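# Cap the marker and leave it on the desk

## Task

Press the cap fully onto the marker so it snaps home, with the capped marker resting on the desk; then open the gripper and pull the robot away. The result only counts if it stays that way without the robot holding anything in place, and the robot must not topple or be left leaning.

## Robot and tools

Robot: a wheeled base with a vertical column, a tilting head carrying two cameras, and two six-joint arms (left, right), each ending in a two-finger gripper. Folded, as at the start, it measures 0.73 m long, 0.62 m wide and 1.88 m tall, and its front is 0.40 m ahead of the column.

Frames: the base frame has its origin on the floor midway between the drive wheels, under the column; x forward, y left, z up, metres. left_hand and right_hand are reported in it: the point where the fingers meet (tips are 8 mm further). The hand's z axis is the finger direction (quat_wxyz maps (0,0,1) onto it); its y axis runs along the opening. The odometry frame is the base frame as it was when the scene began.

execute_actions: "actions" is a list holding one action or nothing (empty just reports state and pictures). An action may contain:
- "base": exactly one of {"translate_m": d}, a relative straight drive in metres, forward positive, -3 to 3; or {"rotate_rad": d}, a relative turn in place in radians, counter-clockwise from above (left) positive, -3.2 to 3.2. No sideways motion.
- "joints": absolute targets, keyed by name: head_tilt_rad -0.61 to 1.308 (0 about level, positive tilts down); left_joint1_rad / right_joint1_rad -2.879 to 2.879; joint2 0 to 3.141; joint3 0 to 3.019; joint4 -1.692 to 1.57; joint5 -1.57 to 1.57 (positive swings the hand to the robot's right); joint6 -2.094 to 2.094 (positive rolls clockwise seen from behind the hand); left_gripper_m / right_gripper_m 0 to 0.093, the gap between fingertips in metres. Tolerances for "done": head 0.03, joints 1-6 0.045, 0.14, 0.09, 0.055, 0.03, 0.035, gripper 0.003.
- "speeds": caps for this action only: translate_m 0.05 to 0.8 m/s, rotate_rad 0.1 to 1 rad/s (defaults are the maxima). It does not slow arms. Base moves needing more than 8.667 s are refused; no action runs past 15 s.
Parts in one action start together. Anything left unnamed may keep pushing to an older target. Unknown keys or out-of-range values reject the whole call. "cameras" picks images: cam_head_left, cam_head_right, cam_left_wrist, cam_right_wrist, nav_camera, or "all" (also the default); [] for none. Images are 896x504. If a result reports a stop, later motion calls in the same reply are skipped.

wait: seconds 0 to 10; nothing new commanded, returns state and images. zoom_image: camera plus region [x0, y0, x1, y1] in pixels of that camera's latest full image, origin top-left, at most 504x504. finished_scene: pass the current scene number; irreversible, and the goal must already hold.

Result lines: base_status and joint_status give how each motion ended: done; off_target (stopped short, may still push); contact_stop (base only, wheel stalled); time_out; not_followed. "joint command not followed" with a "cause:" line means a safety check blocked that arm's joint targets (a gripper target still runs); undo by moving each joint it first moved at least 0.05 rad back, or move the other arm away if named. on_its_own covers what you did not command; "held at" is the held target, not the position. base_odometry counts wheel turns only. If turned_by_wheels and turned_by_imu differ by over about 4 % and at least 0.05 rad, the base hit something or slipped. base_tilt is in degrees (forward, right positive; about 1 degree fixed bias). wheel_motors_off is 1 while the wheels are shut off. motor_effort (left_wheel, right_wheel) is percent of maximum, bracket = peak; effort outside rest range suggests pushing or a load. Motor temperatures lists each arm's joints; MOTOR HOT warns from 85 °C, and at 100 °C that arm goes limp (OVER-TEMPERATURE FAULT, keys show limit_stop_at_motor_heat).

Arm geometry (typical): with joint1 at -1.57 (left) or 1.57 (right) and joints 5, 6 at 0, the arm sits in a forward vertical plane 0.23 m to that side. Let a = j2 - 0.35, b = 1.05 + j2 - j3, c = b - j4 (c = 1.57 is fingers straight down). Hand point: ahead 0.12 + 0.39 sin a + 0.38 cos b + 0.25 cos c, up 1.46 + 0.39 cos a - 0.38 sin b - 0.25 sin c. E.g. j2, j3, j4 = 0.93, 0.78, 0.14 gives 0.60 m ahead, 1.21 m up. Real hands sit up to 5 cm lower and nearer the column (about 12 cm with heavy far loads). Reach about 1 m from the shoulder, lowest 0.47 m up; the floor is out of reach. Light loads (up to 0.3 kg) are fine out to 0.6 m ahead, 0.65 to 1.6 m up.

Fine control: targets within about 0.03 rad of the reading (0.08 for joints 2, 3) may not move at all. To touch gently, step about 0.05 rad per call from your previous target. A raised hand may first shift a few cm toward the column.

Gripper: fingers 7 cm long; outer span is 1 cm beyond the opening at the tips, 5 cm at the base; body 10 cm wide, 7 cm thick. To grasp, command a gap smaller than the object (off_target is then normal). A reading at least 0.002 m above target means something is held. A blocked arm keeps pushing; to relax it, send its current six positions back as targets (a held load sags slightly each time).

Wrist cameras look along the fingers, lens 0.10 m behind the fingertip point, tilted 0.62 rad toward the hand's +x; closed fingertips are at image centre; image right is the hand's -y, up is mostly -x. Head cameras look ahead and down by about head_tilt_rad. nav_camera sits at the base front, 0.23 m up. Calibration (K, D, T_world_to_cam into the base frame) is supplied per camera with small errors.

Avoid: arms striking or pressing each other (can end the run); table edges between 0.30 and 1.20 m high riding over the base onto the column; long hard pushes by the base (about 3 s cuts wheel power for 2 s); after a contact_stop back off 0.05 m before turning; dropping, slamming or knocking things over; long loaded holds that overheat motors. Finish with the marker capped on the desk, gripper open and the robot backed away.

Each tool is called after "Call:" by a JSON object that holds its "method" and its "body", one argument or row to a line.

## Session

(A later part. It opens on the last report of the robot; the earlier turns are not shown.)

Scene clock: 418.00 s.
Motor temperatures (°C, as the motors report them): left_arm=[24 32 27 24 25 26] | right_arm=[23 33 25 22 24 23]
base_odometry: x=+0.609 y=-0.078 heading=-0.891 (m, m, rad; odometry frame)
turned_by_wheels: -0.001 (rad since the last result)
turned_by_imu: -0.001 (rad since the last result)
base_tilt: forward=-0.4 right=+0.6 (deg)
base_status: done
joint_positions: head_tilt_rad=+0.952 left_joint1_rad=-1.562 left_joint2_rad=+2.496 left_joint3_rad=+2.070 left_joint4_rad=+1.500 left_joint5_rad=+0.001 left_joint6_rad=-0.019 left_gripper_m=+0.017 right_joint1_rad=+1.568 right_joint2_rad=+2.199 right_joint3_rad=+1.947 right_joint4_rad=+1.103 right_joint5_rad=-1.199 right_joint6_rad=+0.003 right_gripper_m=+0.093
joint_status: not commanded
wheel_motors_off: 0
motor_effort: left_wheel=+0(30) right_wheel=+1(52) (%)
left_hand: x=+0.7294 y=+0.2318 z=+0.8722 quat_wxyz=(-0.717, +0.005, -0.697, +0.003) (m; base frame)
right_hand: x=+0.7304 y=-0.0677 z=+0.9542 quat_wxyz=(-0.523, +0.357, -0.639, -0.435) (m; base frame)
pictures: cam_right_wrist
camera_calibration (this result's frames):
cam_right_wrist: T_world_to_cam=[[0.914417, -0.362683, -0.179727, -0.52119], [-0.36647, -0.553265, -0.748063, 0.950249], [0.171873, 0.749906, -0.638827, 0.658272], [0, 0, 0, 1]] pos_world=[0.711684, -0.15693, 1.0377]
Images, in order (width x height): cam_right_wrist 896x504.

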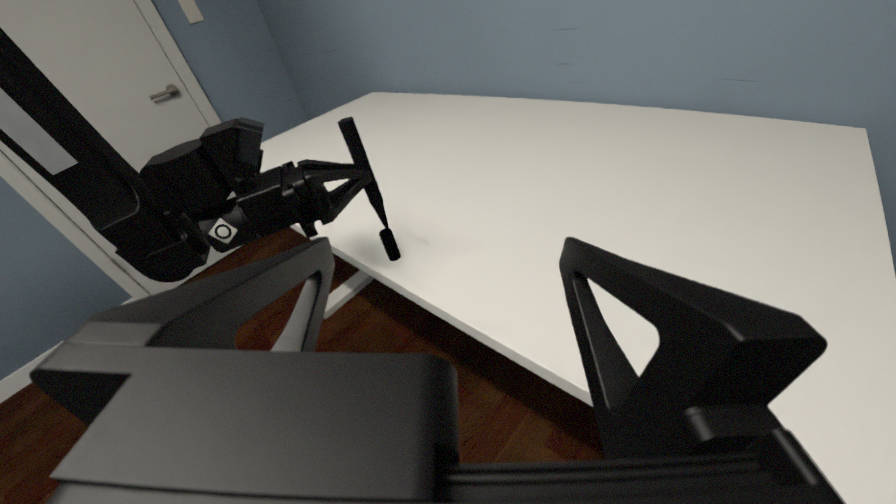

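Slightly forward; lowering j4 swings it back.

Call:
{"method": "execute_actions", "body": {
  "actions": [
    {"joints":{"left_joint2_rad":2.53,"left_joint3_rad":2.12,"left_joint4_rad":1.44}}
  ],
  "cameras": ["cam_right_wrist","cam_left_wrist"]
}}

Call:
{"method": "zoom_image", "body": {
  "camera": "cam_right_wrist",
  "region": [340,150,450,270]
}}

Scene clock: 424.37 s.
Motor temperatures (°C, as the motors report them): left_arm=[24 32 27 24 25 26] | right_arm=[23 33 25 22 24 23]
base_odometry: x=+0.609 y=-0.078 heading=-0.891 (m, m, rad; odometry frame)
turned_by_wheels: +0.000 (rad since the last result)
turned_by_imu: +0.001 (rad since the last result)
base_tilt: forward=-0.3 right=+0.6 (deg)
base_status: not commanded
joint_positions: head_tilt_rad=+0.952 left_joint1_rad=-1.562 left_joint2_rad=+2.512 left_joint3_rad=+2.104 left_joint4_rad=+1.449 left_joint5_rad=+0.001 left_joint6_rad=-0.019 left_gripper_m=+0.017 right_joint1_rad=+1.568 right_joint2_rad=+2.199 right_joint3_rad=+1.947 right_joint4_rad=+1.103 right_joint5_rad=-1.199 right_joint6_rad=+0.003 right_gripper_m=+0.093
joint_status: all done
wheel_motors_off: 0
motor_effort: left_wheel=+0(0) right_wheel=+1(1) (%)
left_hand: x=+0.7329 y=+0.2319 z=+0.8597 quat_wxyz=(-0.705, +0.005, -0.709, +0.003) (m; base frame)
right_hand: x=+0.7304 y=-0.0677 z=+0.9542 quat_wxyz=(-0.523, +0.357, -0.639, -0.435) (m; base frame)
pictures: cam_left_wrist, cam_right_wrist
camera_calibration (this result's frames):
cam_left_wrist: T_world_to_cam=[[0.00114002, -0.999919, 0.0126676, 0.219241], [-0.595614, -0.0108544, -0.803197, 1.13052], [0.80327, -0.00662931, -0.595578, 0.0453197], [0, 0, 0, 1]] pos_world=[0.636697, 0.231795, 0.932242]
cam_right_wrist: T_world_to_cam=[[0.914417, -0.362683, -0.179727, -0.52119], [-0.36647, -0.553265, -0.748063, 0.950249], [0.171873, 0.749906, -0.638827, 0.658272], [0, 0, 0, 1]] pos_world=[0.711684, -0.15693, 1.0377]
Images, in order (width x height): cam_left_wrist 896x504, cam_right_wrist 896x504.

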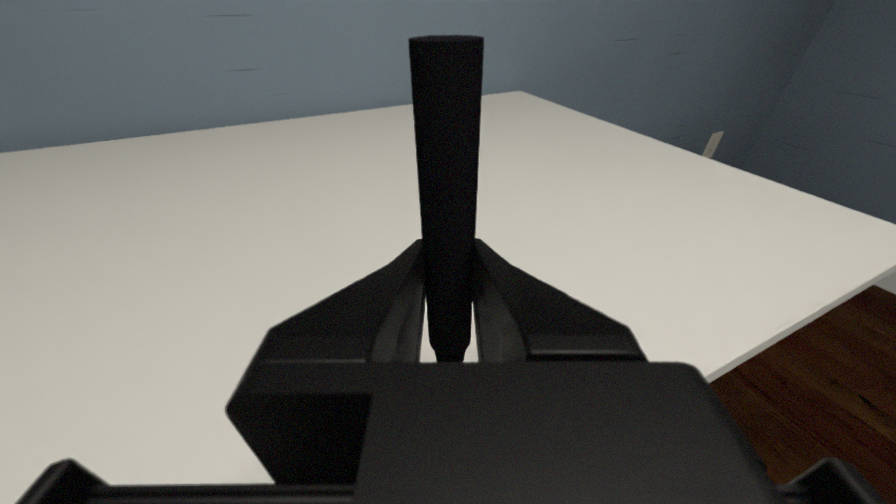

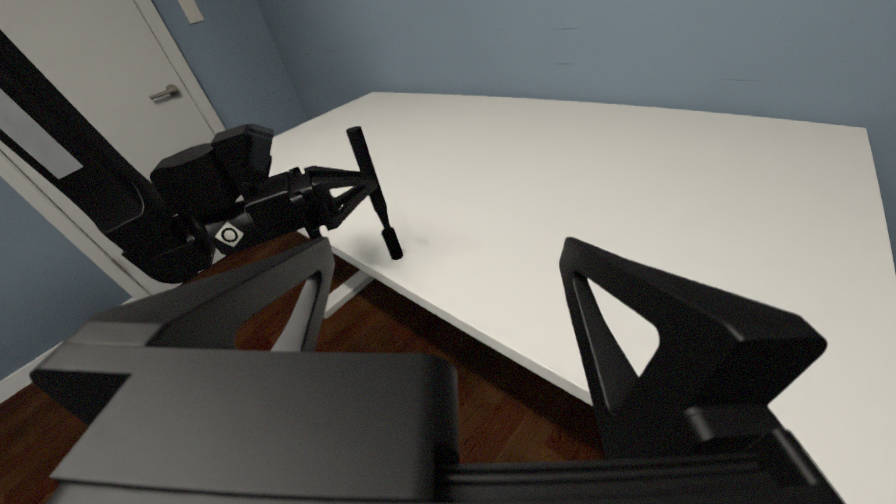

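Region (340, 150, 450, 270) of cam_right_wrist's 896x504 image, scaled by 4.200, with more detail than that image has; it fills the left 462 columns of this view, and the rest is white.

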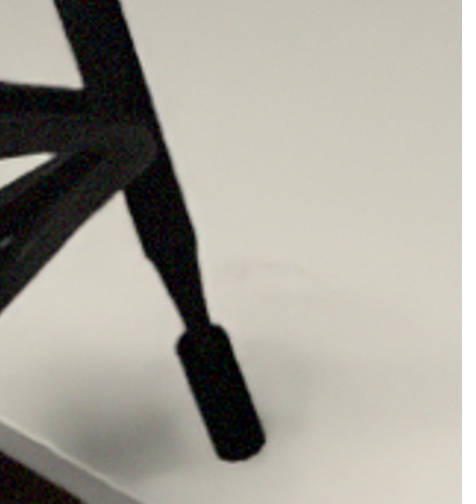

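In. Continue.

Call:
{"method": "execute_actions", "body": {
  "actions": [
    {"joints":{"left_joint2_rad":2.59,"left_joint3_rad":2.21,"left_joint4_rad":1.41}}
  ],
  "cameras": []
}}

Call:
{"method": "execute_actions", "body": {
  "actions": [
    {"joints":{"left_joint2_rad":2.65,"left_joint3_rad":2.305,"left_joint4_rad":1.375}}
  ],
  "cameras": ["cam_right_wrist","cam_left_wrist"]
}}

Call:
{"method": "zoom_image", "body": {
  "camera": "cam_right_wrist",
  "region": [340,150,450,270]
}}

Scene clock: 430.27 s.
Motor temperatures (°C, as the motors report them): left_arm=[24 32 27 24 25 26] | right_arm=[23 33 25 22 24 23]
base_odometry: x=+0.609 y=-0.078 heading=-0.891 (m, m, rad; odometry frame)
turned_by_wheels: +0.000 (rad since the last result)
turned_by_imu: +0.001 (rad since the last result)
base_tilt: forward=-0.3 right=+0.6 (deg)
base_status: not commanded
joint_positions: head_tilt_rad=+0.952 left_joint1_rad=-1.562 left_joint2_rad=+2.582 left_joint3_rad=+2.193 left_joint4_rad=+1.422 left_joint5_rad=+0.001 left_joint6_rad=-0.019 left_gripper_m=+0.017 right_joint1_rad=+1.568 right_joint2_rad=+2.199 right_joint3_rad=+1.947 right_joint4_rad=+1.103 right_joint5_rad=-1.199 right_joint6_rad=+0.003 right_gripper_m=+0.093
joint_status: all done
wheel_motors_off: 0
motor_effort: left_wheel=+0(0) right_wheel=+1(1) (%)
left_hand: x=+0.7239 y=+0.2320 z=+0.8366 quat_wxyz=(-0.702, +0.005, -0.712, +0.002) (m; base frame)
right_hand: x=+0.7304 y=-0.0677 z=+0.9542 quat_wxyz=(-0.523, +0.357, -0.639, -0.435) (m; base frame)
pictures: none
No camera images: the call's "cameras" was empty. Leave "cameras" out to get every camera's image.

Scene clock: 430.97 s.
Motor temperatures (°C, as the motors report them): left_arm=[24 32 27 24 25 26] | right_arm=[23 33 25 22 24 23]
base_odometry: x=+0.609 y=-0.078 heading=-0.891 (m, m, rad; odometry frame)
turned_by_wheels: +0.000 (rad since the last result)
turned_by_imu: +0.000 (rad since the last result)
base_tilt: forward=-0.3 right=+0.7 (deg)
base_status: not commanded
joint_positions: head_tilt_rad=+0.952 left_joint1_rad=-1.562 left_joint2_rad=+2.636 left_joint3_rad=+2.286 left_joint4_rad=+1.386 left_joint5_rad=+0.001 left_joint6_rad=-0.019 left_gripper_m=+0.017 right_joint1_rad=+1.568 right_joint2_rad=+2.199 right_joint3_rad=+1.947 right_joint4_rad=+1.103 right_joint5_rad=-1.199 right_joint6_rad=+0.003 right_gripper_m=+0.093
joint_status: all done
wheel_motors_off: 0
motor_effort: left_wheel=+0(0) right_wheel=+2(1) (%)
left_hand: x=+0.7249 y=+0.2322 z=+0.8234 quat_wxyz=(-0.703, +0.005, -0.711, +0.002) (m; base frame)
right_hand: x=+0.7304 y=-0.0677 z=+0.9542 quat_wxyz=(-0.523, +0.357, -0.639, -0.435) (m; base frame)
pictures: cam_left_wrist, cam_right_wrist
camera_calibration (this result's frames):
cam_left_wrist: T_world_to_cam=[[0.0012643, -0.999919, 0.0126873, 0.219848], [-0.600505, -0.0109042, -0.799547, 1.09711], [0.79962, -0.00660791, -0.60047, 0.0367393], [0, 0, 0, 1]] pos_world=[0.629164, 0.232036, 0.896462]
cam_right_wrist: T_world_to_cam=[[0.914417, -0.362683, -0.179727, -0.52119], [-0.36647, -0.553265, -0.748063, 0.950249], [0.171873, 0.749906, -0.638827, 0.658272], [0, 0, 0, 1]] pos_world=[0.711684, -0.15693, 1.0377]
Images, in order (width x height): cam_left_wrist 896x504, cam_right_wrist 896x504.

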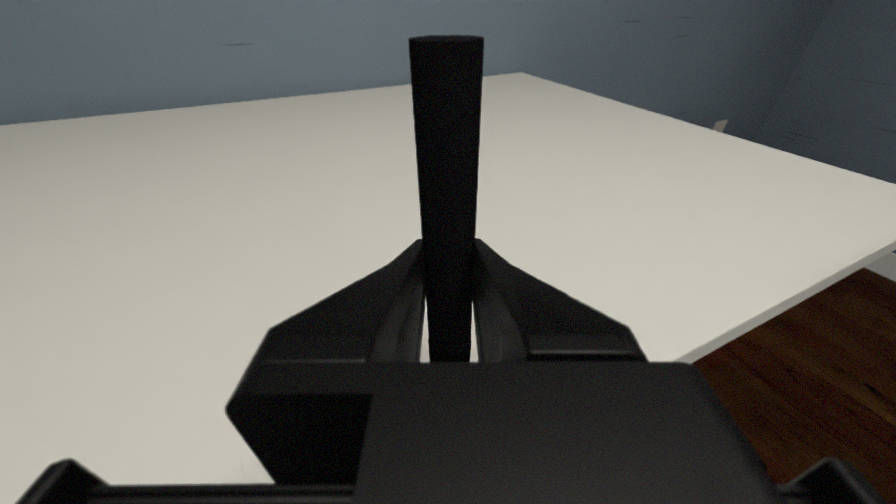

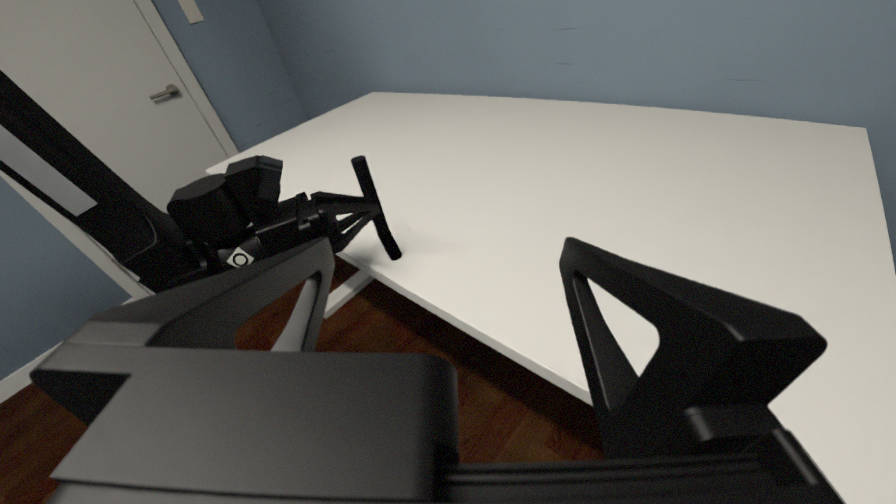

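Region (340, 150, 450, 270) of cam_right_wrist's 896x504 image, scaled by 4.200, with more detail than that image has; it fills the left 462 columns of this view, and the rest is white.

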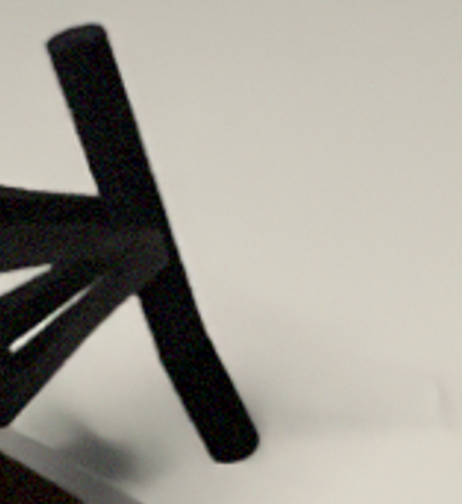

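Call:
{"method": "execute_actions", "body": {
  "actions": [
    {"base":{"translate_m":0.007}}
  ],
  "cameras": []
}}

Call:
{"method": "execute_actions", "body": {
  "actions": [
    {"joints":{"left_joint2_rad":2.76,"left_joint3_rad":2.42,"left_joint4_rad":1.26}}
  ],
  "cameras": ["cam_right_wrist","cam_left_wrist"]
}}

Call:
{"method": "zoom_image", "body": {
  "camera": "cam_right_wrist",
  "region": [340,150,450,270]
}}

Call:
{"method": "zoom_image", "body": {
  "camera": "cam_left_wrist",
  "region": [400,280,500,370]
}}

Scene clock: 439.83 s.
Motor temperatures (°C, as the motors report them): left_arm=[24 32 28 24 25 26] | right_arm=[23 34 25 22 24 23]
base_odometry: x=+0.613 y=-0.083 heading=-0.892 (m, m, rad; odometry frame)
turned_by_wheels: -0.001 (rad since the last result)
turned_by_imu: +0.000 (rad since the last result)
base_tilt: forward=-0.4 right=+0.6 (deg)
base_status: done
joint_positions: head_tilt_rad=+0.952 left_joint1_rad=-1.562 left_joint2_rad=+2.638 left_joint3_rad=+2.294 left_joint4_rad=+1.386 left_joint5_rad=+0.001 left_joint6_rad=-0.019 left_gripper_m=+0.017 right_joint1_rad=+1.568 right_joint2_rad=+2.197 right_joint3_rad=+1.947 right_joint4_rad=+1.103 right_joint5_rad=-1.199 right_joint6_rad=+0.003 right_gripper_m=+0.093
joint_status: not commanded
wheel_motors_off: 0
motor_effort: left_wheel=+0(36) right_wheel=+1(52) (%)
left_hand: x=+0.7269 y=+0.2321 z=+0.8248 quat_wxyz=(-0.705, +0.005, -0.709, +0.003) (m; base frame)
right_hand: x=+0.7312 y=-0.0674 z=+0.9554 quat_wxyz=(-0.524, +0.358, -0.639, -0.435) (m; base frame)
pictures: none
No camera images: the call's "cameras" was empty. Leave "cameras" out to get every camera's image.

Scene clock: 440.53 s.
Motor temperatures (°C, as the motors report them): left_arm=[24 32 28 24 25 26] | right_arm=[23 34 25 22 24 23]
base_odometry: x=+0.613 y=-0.083 heading=-0.892 (m, m, rad; odometry frame)
turned_by_wheels: +0.000 (rad since the last result)
turned_by_imu: +0.000 (rad since the last result)
base_tilt: forward=-0.3 right=+0.6 (deg)
base_status: not commanded
joint_positions: head_tilt_rad=+0.952 left_joint1_rad=-1.562 left_joint2_rad=+2.693 left_joint3_rad=+2.433 left_joint4_rad=+1.310 left_joint5_rad=+0.000 left_joint6_rad=-0.019 left_gripper_m=+0.017 right_joint1_rad=+1.568 right_joint2_rad=+2.197 right_joint3_rad=+1.947 right_joint4_rad=+1.103 right_joint5_rad=-1.199 right_joint6_rad=+0.003 right_gripper_m=+0.093
joint_status: all done
wheel_motors_off: 0
motor_effort: left_wheel=+1(1) right_wheel=+1(1) (%)
left_hand: x=+0.7442 y=+0.2323 z=+0.8186 quat_wxyz=(-0.708, +0.005, -0.706, +0.002) (m; base frame)
right_hand: x=+0.7312 y=-0.0674 z=+0.9554 quat_wxyz=(-0.524, +0.358, -0.639, -0.435) (m; base frame)
pictures: cam_left_wrist, cam_right_wrist
camera_calibration (this result's frames):
cam_left_wrist: T_world_to_cam=[[0.00135074, -0.999919, 0.0126402, 0.220047], [-0.588847, -0.0110117, -0.80817, 1.10322], [0.808244, -0.00635153, -0.588814, 0.00245054], [0, 0, 0, 1]] pos_world=[0.64735, 0.232193, 0.89025]
cam_right_wrist: T_world_to_cam=[[0.914965, -0.36209, -0.178128, -0.523536], [-0.364728, -0.553173, -0.748982, 0.951264], [0.172663, 0.75026, -0.638198, 0.657512], [0, 0, 0, 1]] pos_world=[0.712442, -0.156659, 1.03885]
Images, in order (width x height): cam_left_wrist 896x504, cam_right_wrist 896x504.

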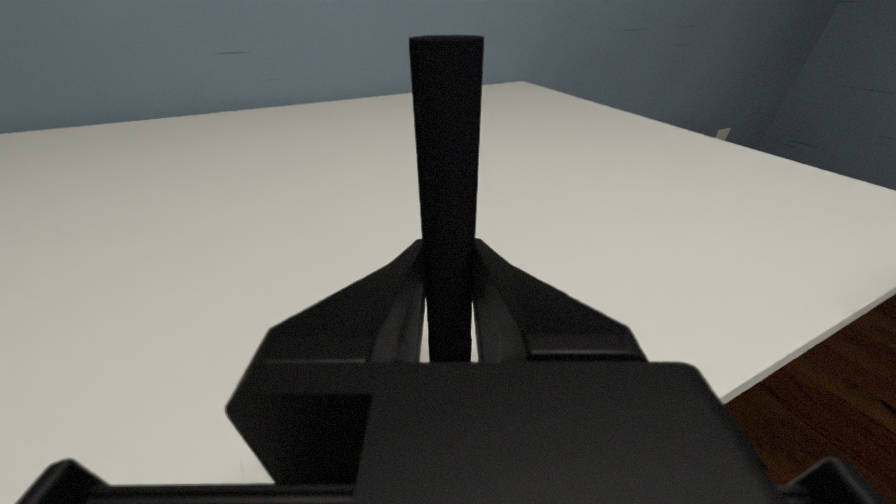

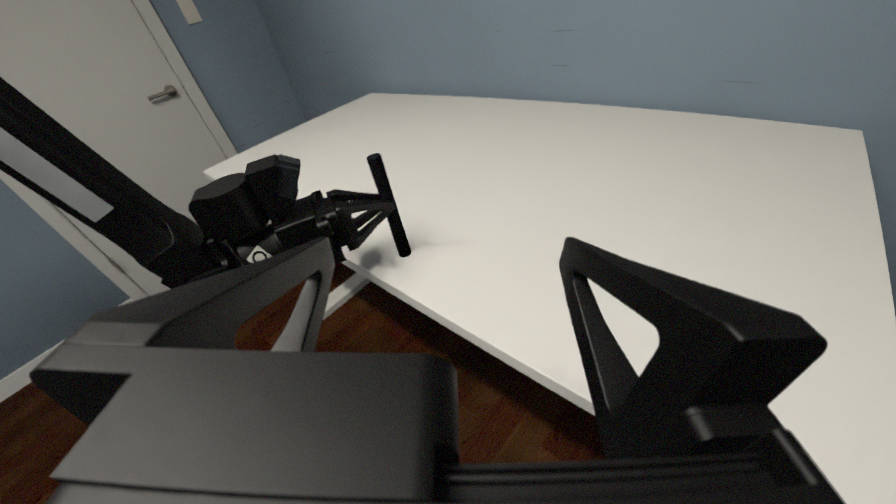

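Region (340, 150, 450, 270) of cam_right_wrist's 896x504 image, scaled by 4.200, with more detail than that image has; it fills the left 462 columns of this view, and the rest is white.

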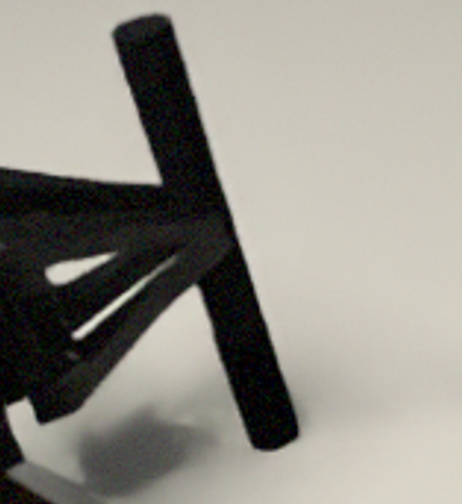

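Region (400, 280, 500, 370) of cam_left_wrist's 896x504 image, scaled by 5.040, with more detail than that image has; it fills the top 454 rows of this view, and the rest is white.

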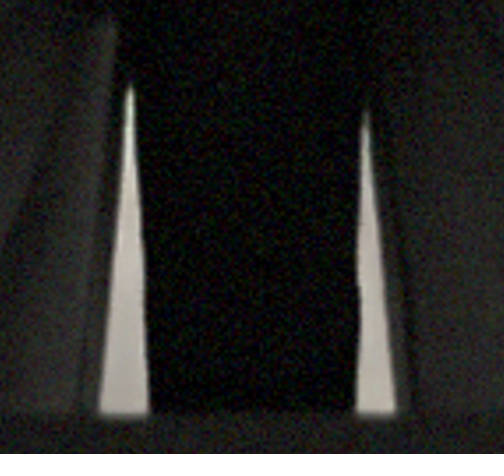

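Call:
{"method": "execute_actions", "body": {
  "actions": [
    {"joints":{"left_joint2_rad":2.82,"left_joint3_rad":2.39,"left_joint4_rad":1.17}}
  ],
  "cameras": ["cam_right_wrist","cam_left_wrist"]
}}

Call:
{"method": "zoom_image", "body": {
  "camera": "cam_right_wrist",
  "region": [340,150,450,270]
}}

Call:
{"method": "zoom_image", "body": {
  "camera": "cam_left_wrist",
  "region": [400,280,500,370]
}}

Scene clock: 448.27 s.
Motor temperatures (°C, as the motors report them): left_arm=[24 31 28 24 25 26] | right_arm=[23 34 25 22 24 23]
base_odometry: x=+0.613 y=-0.083 heading=-0.892 (m, m, rad; odometry frame)
turned_by_wheels: +0.000 (rad since the last result)
turned_by_imu: +0.002 (rad since the last result)
base_tilt: forward=-0.4 right=+0.7 (deg)
base_status: not commanded
joint_positions: head_tilt_rad=+0.952 left_joint1_rad=-1.562 left_joint2_rad=+2.695 left_joint3_rad=+2.443 left_joint4_rad=+1.289 left_joint5_rad=+0.000 left_joint6_rad=-0.019 left_gripper_m=+0.017 right_joint1_rad=+1.568 right_joint2_rad=+2.197 right_joint3_rad=+1.947 right_joint4_rad=+1.103 right_joint5_rad=-1.199 right_joint6_rad=+0.003 right_gripper_m=+0.093
joint_status: left_joint4_rad time_out (moved -0.021 of -0.140); the others done
wheel_motors_off: 0
on_its_own: left_joint4_rad reads +1.289 and still pushes toward +1.170 since a time_out
motor_effort: left_wheel=+1(1) right_wheel=+1(1) (%)
left_hand: x=+0.7466 y=+0.2324 z=+0.8158 quat_wxyz=(-0.704, +0.006, -0.711, +0.002) (m; base frame)
right_hand: x=+0.7312 y=-0.0674 z=+0.9554 quat_wxyz=(-0.524, +0.358, -0.639, -0.435) (m; base frame)
pictures: cam_left_wrist, cam_right_wrist
camera_calibration (this result's frames):
cam_left_wrist: T_world_to_cam=[[0.00198821, -0.999918, 0.0126737, 0.219674], [-0.598966, -0.0113396, -0.800695, 1.10391], [0.800772, -0.00599917, -0.598939, 0.0125953], [0, 0, 0, 1]] pos_world=[0.650682, 0.232249, 0.888655]
cam_right_wrist: T_world_to_cam=[[0.914965, -0.36209, -0.178128, -0.523536], [-0.364728, -0.553173, -0.748982, 0.951264], [0.172663, 0.75026, -0.638198, 0.657512], [0, 0, 0, 1]] pos_world=[0.712442, -0.156659, 1.03885]
Images, in order (width x height): cam_left_wrist 896x504, cam_right_wrist 896x504.

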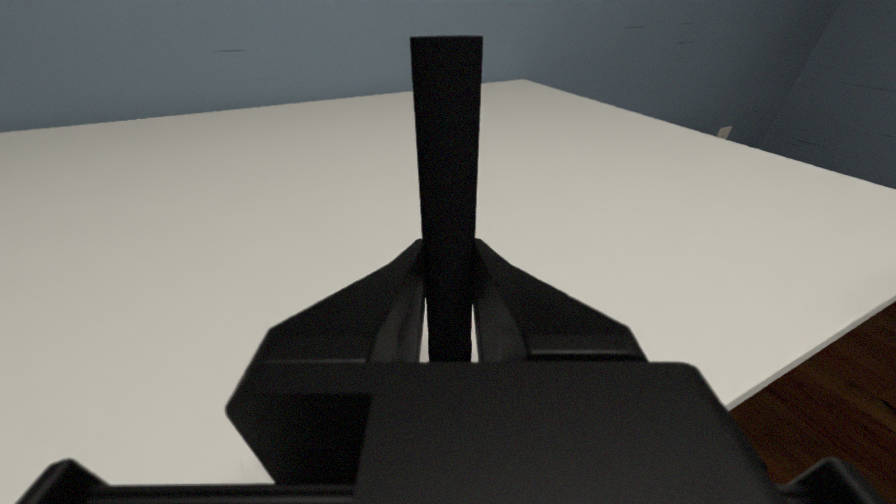

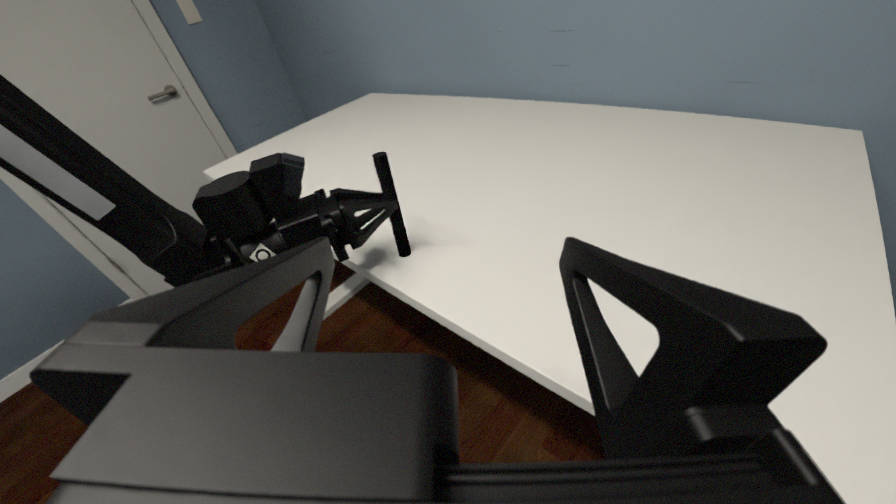

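Region (340, 150, 450, 270) of cam_right_wrist's 896x504 image, scaled by 4.200, with more detail than that image has; it fills the left 462 columns of this view, and the rest is white.

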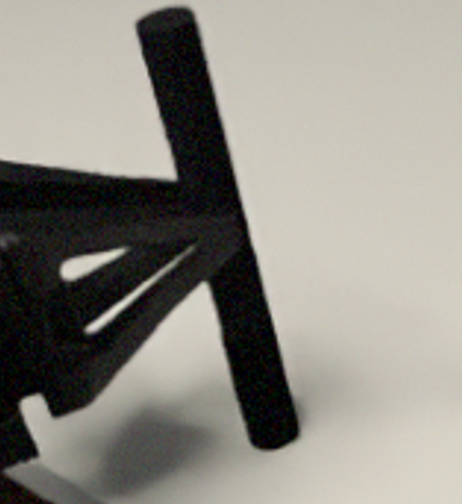

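Region (400, 280, 500, 370) of cam_left_wrist's 896x504 image, scaled by 5.040, with more detail than that image has; it fills the top 454 rows of this view, and the rest is white.

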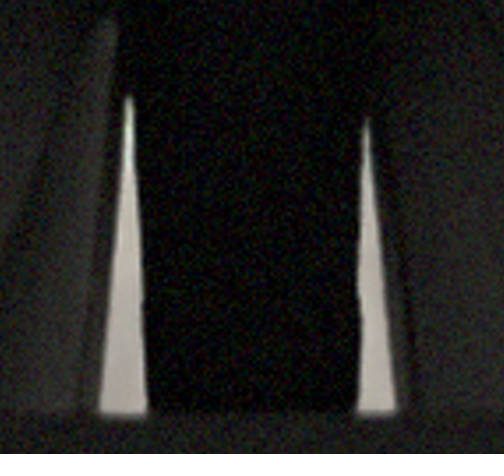

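Leaning forward, not shorter. Harder, and lower j3.

Call:
{"method": "execute_actions", "body": {
  "actions": [
    {"base":{"translate_m":-0.008},"joints":{"left_joint2_rad":2.92,"left_joint3_rad":2.33,"left_joint4_rad":1.09}}
  ],
  "cameras": ["cam_right_wrist","cam_left_wrist"]
}}

Call:
{"method": "zoom_image", "body": {
  "camera": "cam_right_wrist",
  "region": [340,150,450,270]
}}

Call:
{"method": "zoom_image", "body": {
  "camera": "cam_left_wrist",
  "region": [400,280,500,370]
}}

Scene clock: 455.20 s.
Motor temperatures (°C, as the motors report them): left_arm=[24 31 27 24 25 26] | right_arm=[23 34 25 22 24 23]
base_odometry: x=+0.608 y=-0.077 heading=-0.890 (m, m, rad; odometry frame)
turned_by_wheels: +0.001 (rad since the last result)
turned_by_imu: +0.003 (rad since the last result)
base_tilt: forward=-0.3 right=+0.7 (deg)
base_status: done
joint_positions: head_tilt_rad=+0.952 left_joint1_rad=-1.562 left_joint2_rad=+2.696 left_joint3_rad=+2.443 left_joint4_rad=+1.276 left_joint5_rad=+0.001 left_joint6_rad=-0.019 left_gripper_m=+0.017 right_joint1_rad=+1.568 right_joint2_rad=+2.198 right_joint3_rad=+1.947 right_joint4_rad=+1.103 right_joint5_rad=-1.200 right_joint6_rad=+0.003 right_gripper_m=+0.093
joint_status: left_joint2_rad time_out (moved +0.002 of +0.225); left_joint3_rad time_out (moved -0.001 of -0.113); left_joint4_rad time_out (moved -0.013 of -0.199)
wheel_motors_off: 0
on_its_own: left_joint2_rad reads +2.696 and still pushes toward +2.920 since a time_out; left_joint3_rad reads +2.443 and still pushes toward +2.330 since a time_out; left_joint4_rad reads +1.276 and still pushes toward +1.090 since a time_out
motor_effort: left_wheel=+0(38) right_wheel=-1(53) (%)
left_hand: x=+0.7454 y=+0.2322 z=+0.8115 quat_wxyz=(-0.698, +0.005, -0.716, +0.003) (m; base frame)
right_hand: x=+0.7301 y=-0.0671 z=+0.9544 quat_wxyz=(-0.523, +0.357, -0.639, -0.436) (m; base frame)
pictures: cam_left_wrist, cam_right_wrist
camera_calibration (this result's frames):
cam_left_wrist: T_world_to_cam=[[0.000766216, -0.999918, 0.0127456, 0.220348], [-0.610835, -0.0105594, -0.791687, 1.10114], [0.791757, -0.00717884, -0.610794, 0.0275933], [0, 0, 0, 1]] pos_world=[0.650598, 0.232156, 0.885803]
cam_right_wrist: T_world_to_cam=[[0.914757, -0.361505, -0.18037, -0.520221], [-0.366132, -0.553073, -0.74837, 0.950683], [0.170782, 0.750616, -0.638286, 0.658293], [0, 0, 0, 1]] pos_world=[0.711527, -0.156391, 1.03781]
Images, in order (width x height): cam_left_wrist 896x504, cam_right_wrist 896x504.

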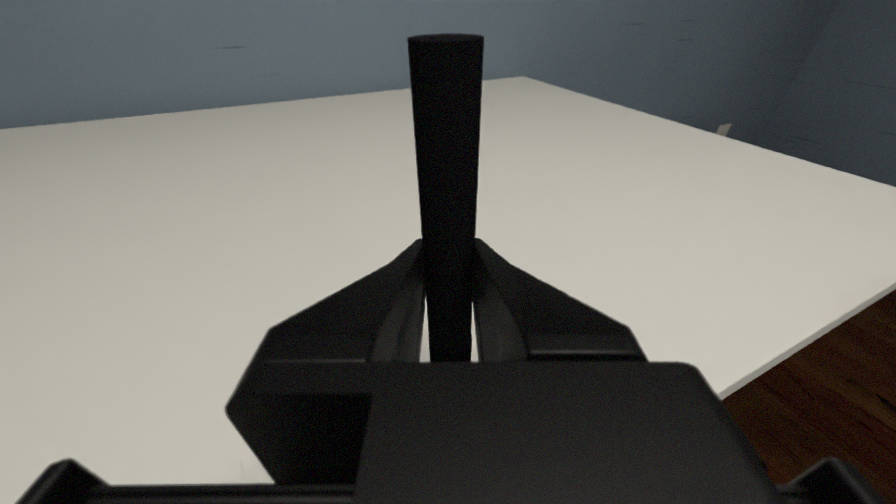

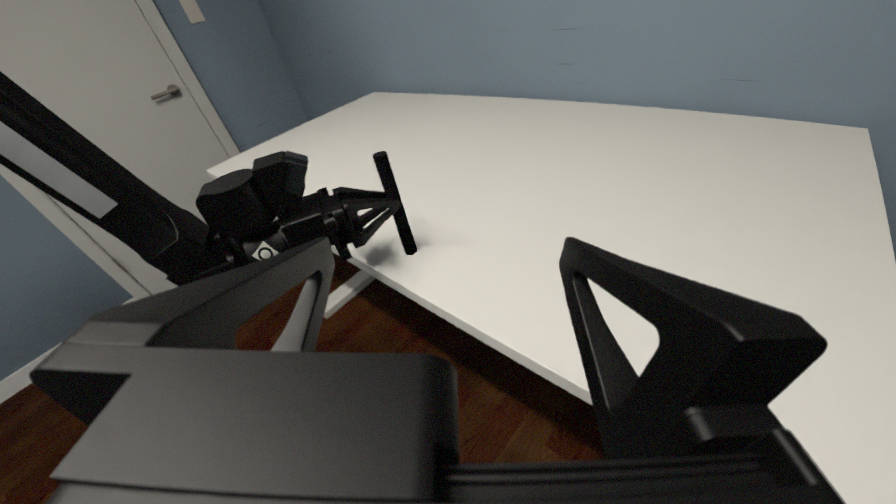

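Region (340, 150, 450, 270) of cam_right_wrist's 896x504 image, scaled by 4.200, with more detail than that image has; it fills the left 462 columns of this view, and the rest is white.

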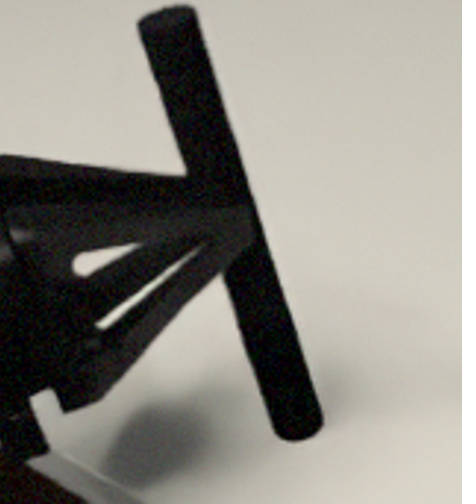

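Region (400, 280, 500, 370) of cam_left_wrist's 896x504 image, scaled by 5.040, with more detail than that image has; it fills the top 454 rows of this view, and the rest is white.

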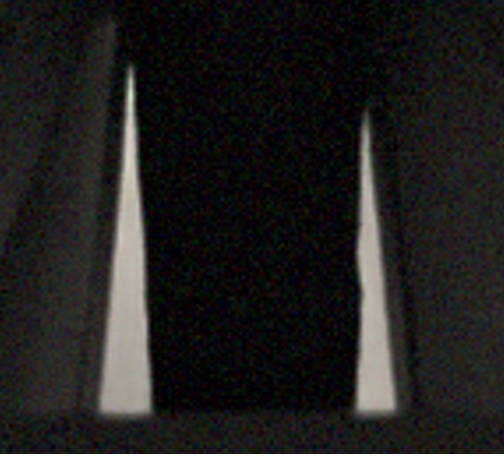

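Call:
{"method": "execute_actions", "body": {
  "actions": [
    {"joints":{"left_joint2_rad":1.92,"left_joint3_rad":1.76,"left_joint4_rad":1.0,"right_joint2_rad":1.2,"right_joint3_rad":0.9,"right_joint4_rad":0.3,"right_joint5_rad":0}}
  ],
  "cameras": []
}}

Call:
{"method": "execute_actions", "body": {
  "actions": [
    {"base":{"translate_m":0.22},"joints":{"left_joint4_rad":-0.39}}
  ],
  "cameras": ["cam_head_left"]
}}

Call:
{"method": "execute_actions", "body": {
  "actions": [
    {"joints":{"left_joint2_rad":2.25,"left_joint3_rad":2.135,"left_joint4_rad":-0.405}}
  ],
  "cameras": ["cam_head_left","cam_left_wrist"]
}}

Scene clock: 466.43 s.
Motor temperatures (°C, as the motors report them): left_arm=[24 31 28 25 25 26] | right_arm=[23 34 25 22 24 23]
base_odometry: x=+0.608 y=-0.077 heading=-0.890 (m, m, rad; odometry frame)
turned_by_wheels: +0.000 (rad since the last result)
turned_by_imu: +0.002 (rad since the last result)
base_tilt: forward=-0.4 right=+0.5 (deg)
base_status: not commanded
joint_positions: head_tilt_rad=+0.952 left_joint1_rad=-1.562 left_joint2_rad=+1.920 left_joint3_rad=+1.750 left_joint4_rad=+1.002 left_joint5_rad=+0.001 left_joint6_rad=-0.019 left_gripper_m=+0.017 right_joint1_rad=+1.568 right_joint2_rad=+1.196 right_joint3_rad=+0.893 right_joint4_rad=+0.306 right_joint5_rad=-0.002 right_joint6_rad=+0.003 right_gripper_m=+0.093
joint_status: all done
wheel_motors_off: 0
motor_effort: left_wheel=+2(3) right_wheel=-2(4) (%)
left_hand: x=+0.8814 y=+0.2310 z=+1.0444 quat_wxyz=(-0.627, +0.006, -0.779, +0.002) (m; base frame)
right_hand: x=+0.6200 y=-0.2265 z=+1.1248 quat_wxyz=(-0.260, -0.002, -0.966, +0.000) (m; base frame)
pictures: none
No camera images: the call's "cameras" was empty. Leave "cameras" out to get every camera's image.

Scene clock: 468.43 s.
Motor temperatures (°C, as the motors report them): left_arm=[24 31 28 25 25 26] | right_arm=[23 34 25 22 24 23]
base_odometry: x=+0.747 y=-0.248 heading=-0.891 (m, m, rad; odometry frame)
turned_by_wheels: -0.001 (rad since the last result)
turned_by_imu: -0.001 (rad since the last result)
base_tilt: forward=-0.4 right=+0.6 (deg)
base_status: done
joint_positions: head_tilt_rad=+0.952 left_joint1_rad=-1.562 left_joint2_rad=+1.920 left_joint3_rad=+1.752 left_joint4_rad=-0.382 left_joint5_rad=+0.001 left_joint6_rad=-0.019 left_gripper_m=+0.017 right_joint1_rad=+1.568 right_joint2_rad=+1.196 right_joint3_rad=+0.895 right_joint4_rad=+0.306 right_joint5_rad=-0.001 right_joint6_rad=+0.003 right_gripper_m=+0.093
joint_status: all done
wheel_motors_off: 0
motor_effort: left_wheel=-1(36) right_wheel=+1(53) (%)
left_hand: x=+0.6356 y=+0.2317 z=+0.8515 quat_wxyz=(+0.013, +0.012, -1.000, -0.003) (m; base frame)
right_hand: x=+0.6212 y=-0.2266 z=+1.1251 quat_wxyz=(-0.261, -0.002, -0.965, +0.000) (m; base frame)
pictures: cam_head_left
camera_calibration (this result's frames):
cam_head_left: T_world_to_cam=[[-0.0498203, -0.996628, 0.0651895, -0.0503004], [-0.859674, 0.00956574, -0.510753, 0.831837], [0.508407, -0.0814876, -0.857253, 1.21464], [0, 0, 0, 1]] pos_world=[0.09507, 0.0408903, 1.4694]
Images, in order (width x height): cam_head_left 896x504.

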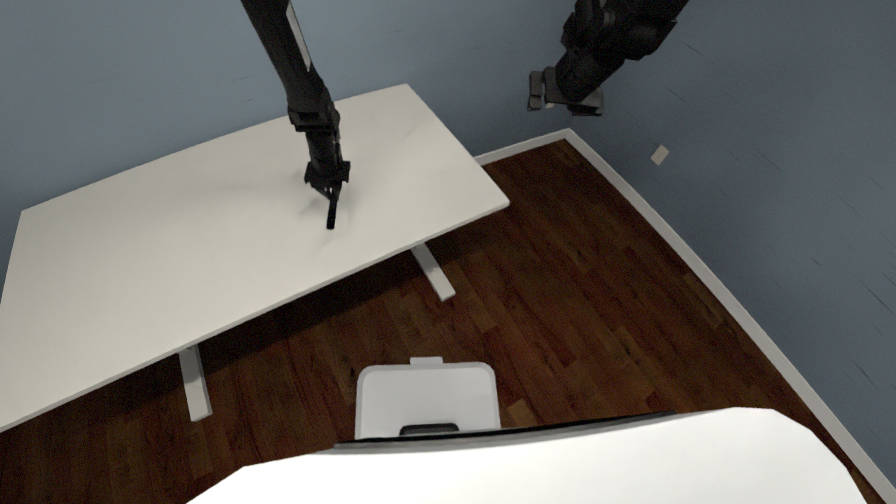

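Scene clock: 469.87 s.
Motor temperatures (°C, as the motors report them): left_arm=[24 31 28 24 25 26] | right_arm=[23 34 25 22 24 23]
base_odometry: x=+0.747 y=-0.248 heading=-0.891 (m, m, rad; odometry frame)
turned_by_wheels: +0.000 (rad since the last result)
turned_by_imu: +0.000 (rad since the last result)
base_tilt: forward=-0.4 right=+0.7 (deg)
base_status: not commanded
joint_positions: head_tilt_rad=+0.952 left_joint1_rad=-1.562 left_joint2_rad=+2.244 left_joint3_rad=+2.120 left_joint4_rad=-0.398 left_joint5_rad=+0.000 left_joint6_rad=-0.019 left_gripper_m=+0.017 right_joint1_rad=+1.568 right_joint2_rad=+1.197 right_joint3_rad=+0.895 right_joint4_rad=+0.306 right_joint5_rad=-0.001 right_joint6_rad=+0.003 right_gripper_m=+0.093
joint_status: all done
wheel_motors_off: 0
motor_effort: left_wheel=-2(3) right_wheel=+2(6) (%)
left_hand: x=+0.6370 y=+0.2329 z=+0.7349 quat_wxyz=(-0.001, +0.012, -1.000, -0.004) (m; base frame)
right_hand: x=+0.6211 y=-0.2266 z=+1.1249 quat_wxyz=(-0.261, -0.002, -0.965, +0.000) (m; base frame)
pictures: cam_head_left, cam_left_wrist
camera_calibration (this result's frames):
cam_head_left: T_world_to_cam=[[-0.0498203, -0.996628, 0.0651895, -0.0503004], [-0.859674, 0.00956574, -0.510753, 0.831837], [0.508407, -0.0814876, -0.857253, 1.21464], [0, 0, 0, 1]] pos_world=[0.09507, 0.0408903, 1.4694]
cam_left_wrist: T_world_to_cam=[[0.0249556, -0.999676, -0.00496114, 0.219604], [-0.807014, -0.0230745, 0.590082, 0.0866881], [-0.590005, -0.0107221, -0.807328, 1.09211], [0, 0, 0, 1]] pos_world=[0.708831, 0.233243, 0.831631]
Images, in order (width x height): cam_head_left 896x504, cam_left_wrist 896x504.

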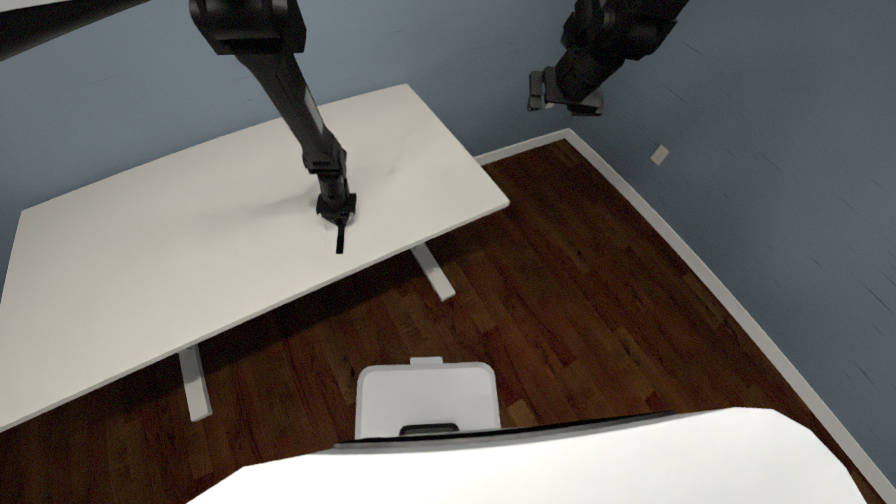

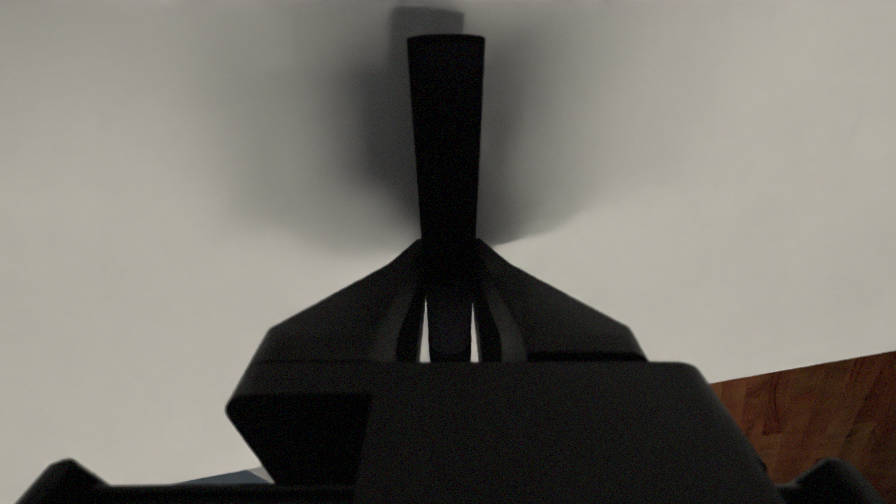

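Call:
{"method": "execute_actions", "body": {
  "actions": [
    {"joints":{"left_gripper_m":0.06}}
  ],
  "cameras": []
}}

Call:
{"method": "execute_actions", "body": {
  "actions": [
    {"joints":{"left_joint2_rad":1.9,"left_joint3_rad":1.74}}
  ],
  "cameras": ["cam_left_wrist"]
}}

Call:
{"method": "zoom_image", "body": {
  "camera": "cam_left_wrist",
  "region": [370,60,530,300]
}}

Scene clock: 476.90 s.
Motor temperatures (°C, as the motors report them): left_arm=[24 32 28 24 25 26] | right_arm=[23 33 25 22 24 23]
base_odometry: x=+0.747 y=-0.248 heading=-0.891 (m, m, rad; odometry frame)
turned_by_wheels: +0.000 (rad since the last result)
turned_by_imu: +0.001 (rad since the last result)
base_tilt: forward=-0.3 right=+0.7 (deg)
base_status: not commanded
joint_positions: head_tilt_rad=+0.952 left_joint1_rad=-1.562 left_joint2_rad=+2.244 left_joint3_rad=+2.120 left_joint4_rad=-0.398 left_joint5_rad=+0.000 left_joint6_rad=-0.019 left_gripper_m=+0.060 right_joint1_rad=+1.568 right_joint2_rad=+1.197 right_joint3_rad=+0.895 right_joint4_rad=+0.306 right_joint5_rad=-0.001 right_joint6_rad=+0.003 right_gripper_m=+0.093
joint_status: all done
wheel_motors_off: 0
motor_effort: left_wheel=-2(2) right_wheel=+2(2) (%)
left_hand: x=+0.6370 y=+0.2329 z=+0.7349 quat_wxyz=(-0.001, +0.012, -1.000, -0.004) (m; base frame)
right_hand: x=+0.6211 y=-0.2266 z=+1.1249 quat_wxyz=(-0.261, -0.002, -0.965, +0.000) (m; base frame)
pictures: none
No camera images: the call's "cameras" was empty. Leave "cameras" out to get every camera's image.

Scene clock: 478.27 s.
Motor temperatures (°C, as the motors report them): left_arm=[24 32 28 24 25 26] | right_arm=[23 33 25 22 24 23]
base_odometry: x=+0.747 y=-0.248 heading=-0.891 (m, m, rad; odometry frame)
turned_by_wheels: +0.000 (rad since the last result)
turned_by_imu: +0.000 (rad since the last result)
base_tilt: forward=-0.3 right=+0.7 (deg)
base_status: not commanded
joint_positions: head_tilt_rad=+0.952 left_joint1_rad=-1.562 left_joint2_rad=+1.882 left_joint3_rad=+1.739 left_joint4_rad=-0.398 left_joint5_rad=+0.000 left_joint6_rad=-0.019 left_gripper_m=+0.060 right_joint1_rad=+1.568 right_joint2_rad=+1.197 right_joint3_rad=+0.895 right_joint4_rad=+0.306 right_joint5_rad=-0.001 right_joint6_rad=+0.003 right_gripper_m=+0.093
joint_status: all done
wheel_motors_off: 0
motor_effort: left_wheel=-2(2) right_wheel=+2(2) (%)
left_hand: x=+0.6462 y=+0.2318 z=+0.8694 quat_wxyz=(+0.009, +0.012, -1.000, -0.004) (m; base frame)
right_hand: x=+0.6211 y=-0.2266 z=+1.1249 quat_wxyz=(-0.261, -0.002, -0.965, +0.000) (m; base frame)
pictures: cam_left_wrist
camera_calibration (this result's frames):
cam_left_wrist: T_world_to_cam=[[0.0250081, -0.999673, -0.00533386, 0.219296], [-0.796071, -0.0231415, 0.60476, -0.00506111], [-0.604686, -0.0108778, -0.79639, 1.20607], [0, 0, 0, 1]] pos_world=[0.719779, 0.232227, 0.964729]
Images, in order (width x height): cam_left_wrist 896x504.

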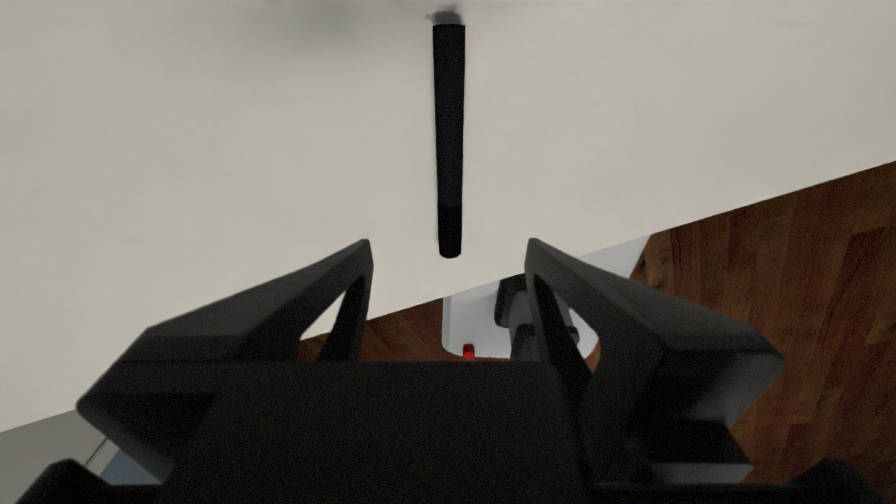

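Region (370, 60, 530, 300) of cam_left_wrist's 896x504 image, scaled by 2.100, with more detail than that image has.

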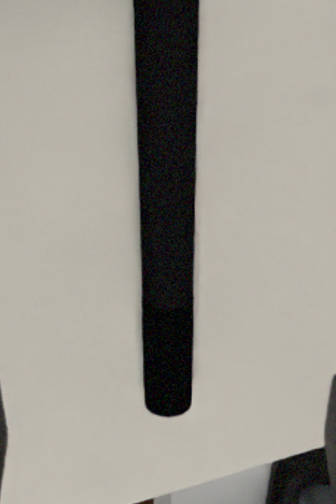

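Flush.

Call:
{"method": "execute_actions", "body": {
  "actions": [
    {"base":{"translate_m":-0.35},"joints":{"left_joint2_rad":1.2,"left_joint3_rad":0.9,"left_joint4_rad":0}}
  ],
  "cameras": []
}}

Call:
{"method": "finished_scene", "body": {
  "scene": 2
}}

Scene clock: 486.07 s.
Motor temperatures (°C, as the motors report them): left_arm=[24 32 28 24 25 26] | right_arm=[23 33 25 22 24 23]
base_odometry: x=+0.527 y=+0.024 heading=-0.892 (m, m, rad; odometry frame)
turned_by_wheels: -0.001 (rad since the last result)
turned_by_imu: +0.001 (rad since the last result)
base_tilt: forward=-0.3 right=+0.7 (deg)
base_status: done
joint_positions: head_tilt_rad=+0.952 left_joint1_rad=-1.562 left_joint2_rad=+1.199 left_joint3_rad=+0.886 left_joint4_rad=-0.002 left_joint5_rad=+0.000 left_joint6_rad=-0.019 left_gripper_m=+0.060 right_joint1_rad=+1.568 right_joint2_rad=+1.197 right_joint3_rad=+0.893 right_joint4_rad=+0.306 right_joint5_rad=-0.001 right_joint6_rad=+0.003 right_gripper_m=+0.093
joint_status: all done
wheel_motors_off: 0
motor_effort: left_wheel=-1(34) right_wheel=+1(50) (%)
left_hand: x=+0.5441 y=+0.2295 z=+1.0951 quat_wxyz=(-0.104, +0.011, -0.995, -0.003) (m; base frame)
right_hand: x=+0.6199 y=-0.2266 z=+1.1242 quat_wxyz=(-0.260, -0.002, -0.966, +0.000) (m; base frame)
pictures: none
No camera images: the call's "cameras" was empty. Leave "cameras" out to get every camera's image.

The scene is finished: the task was done.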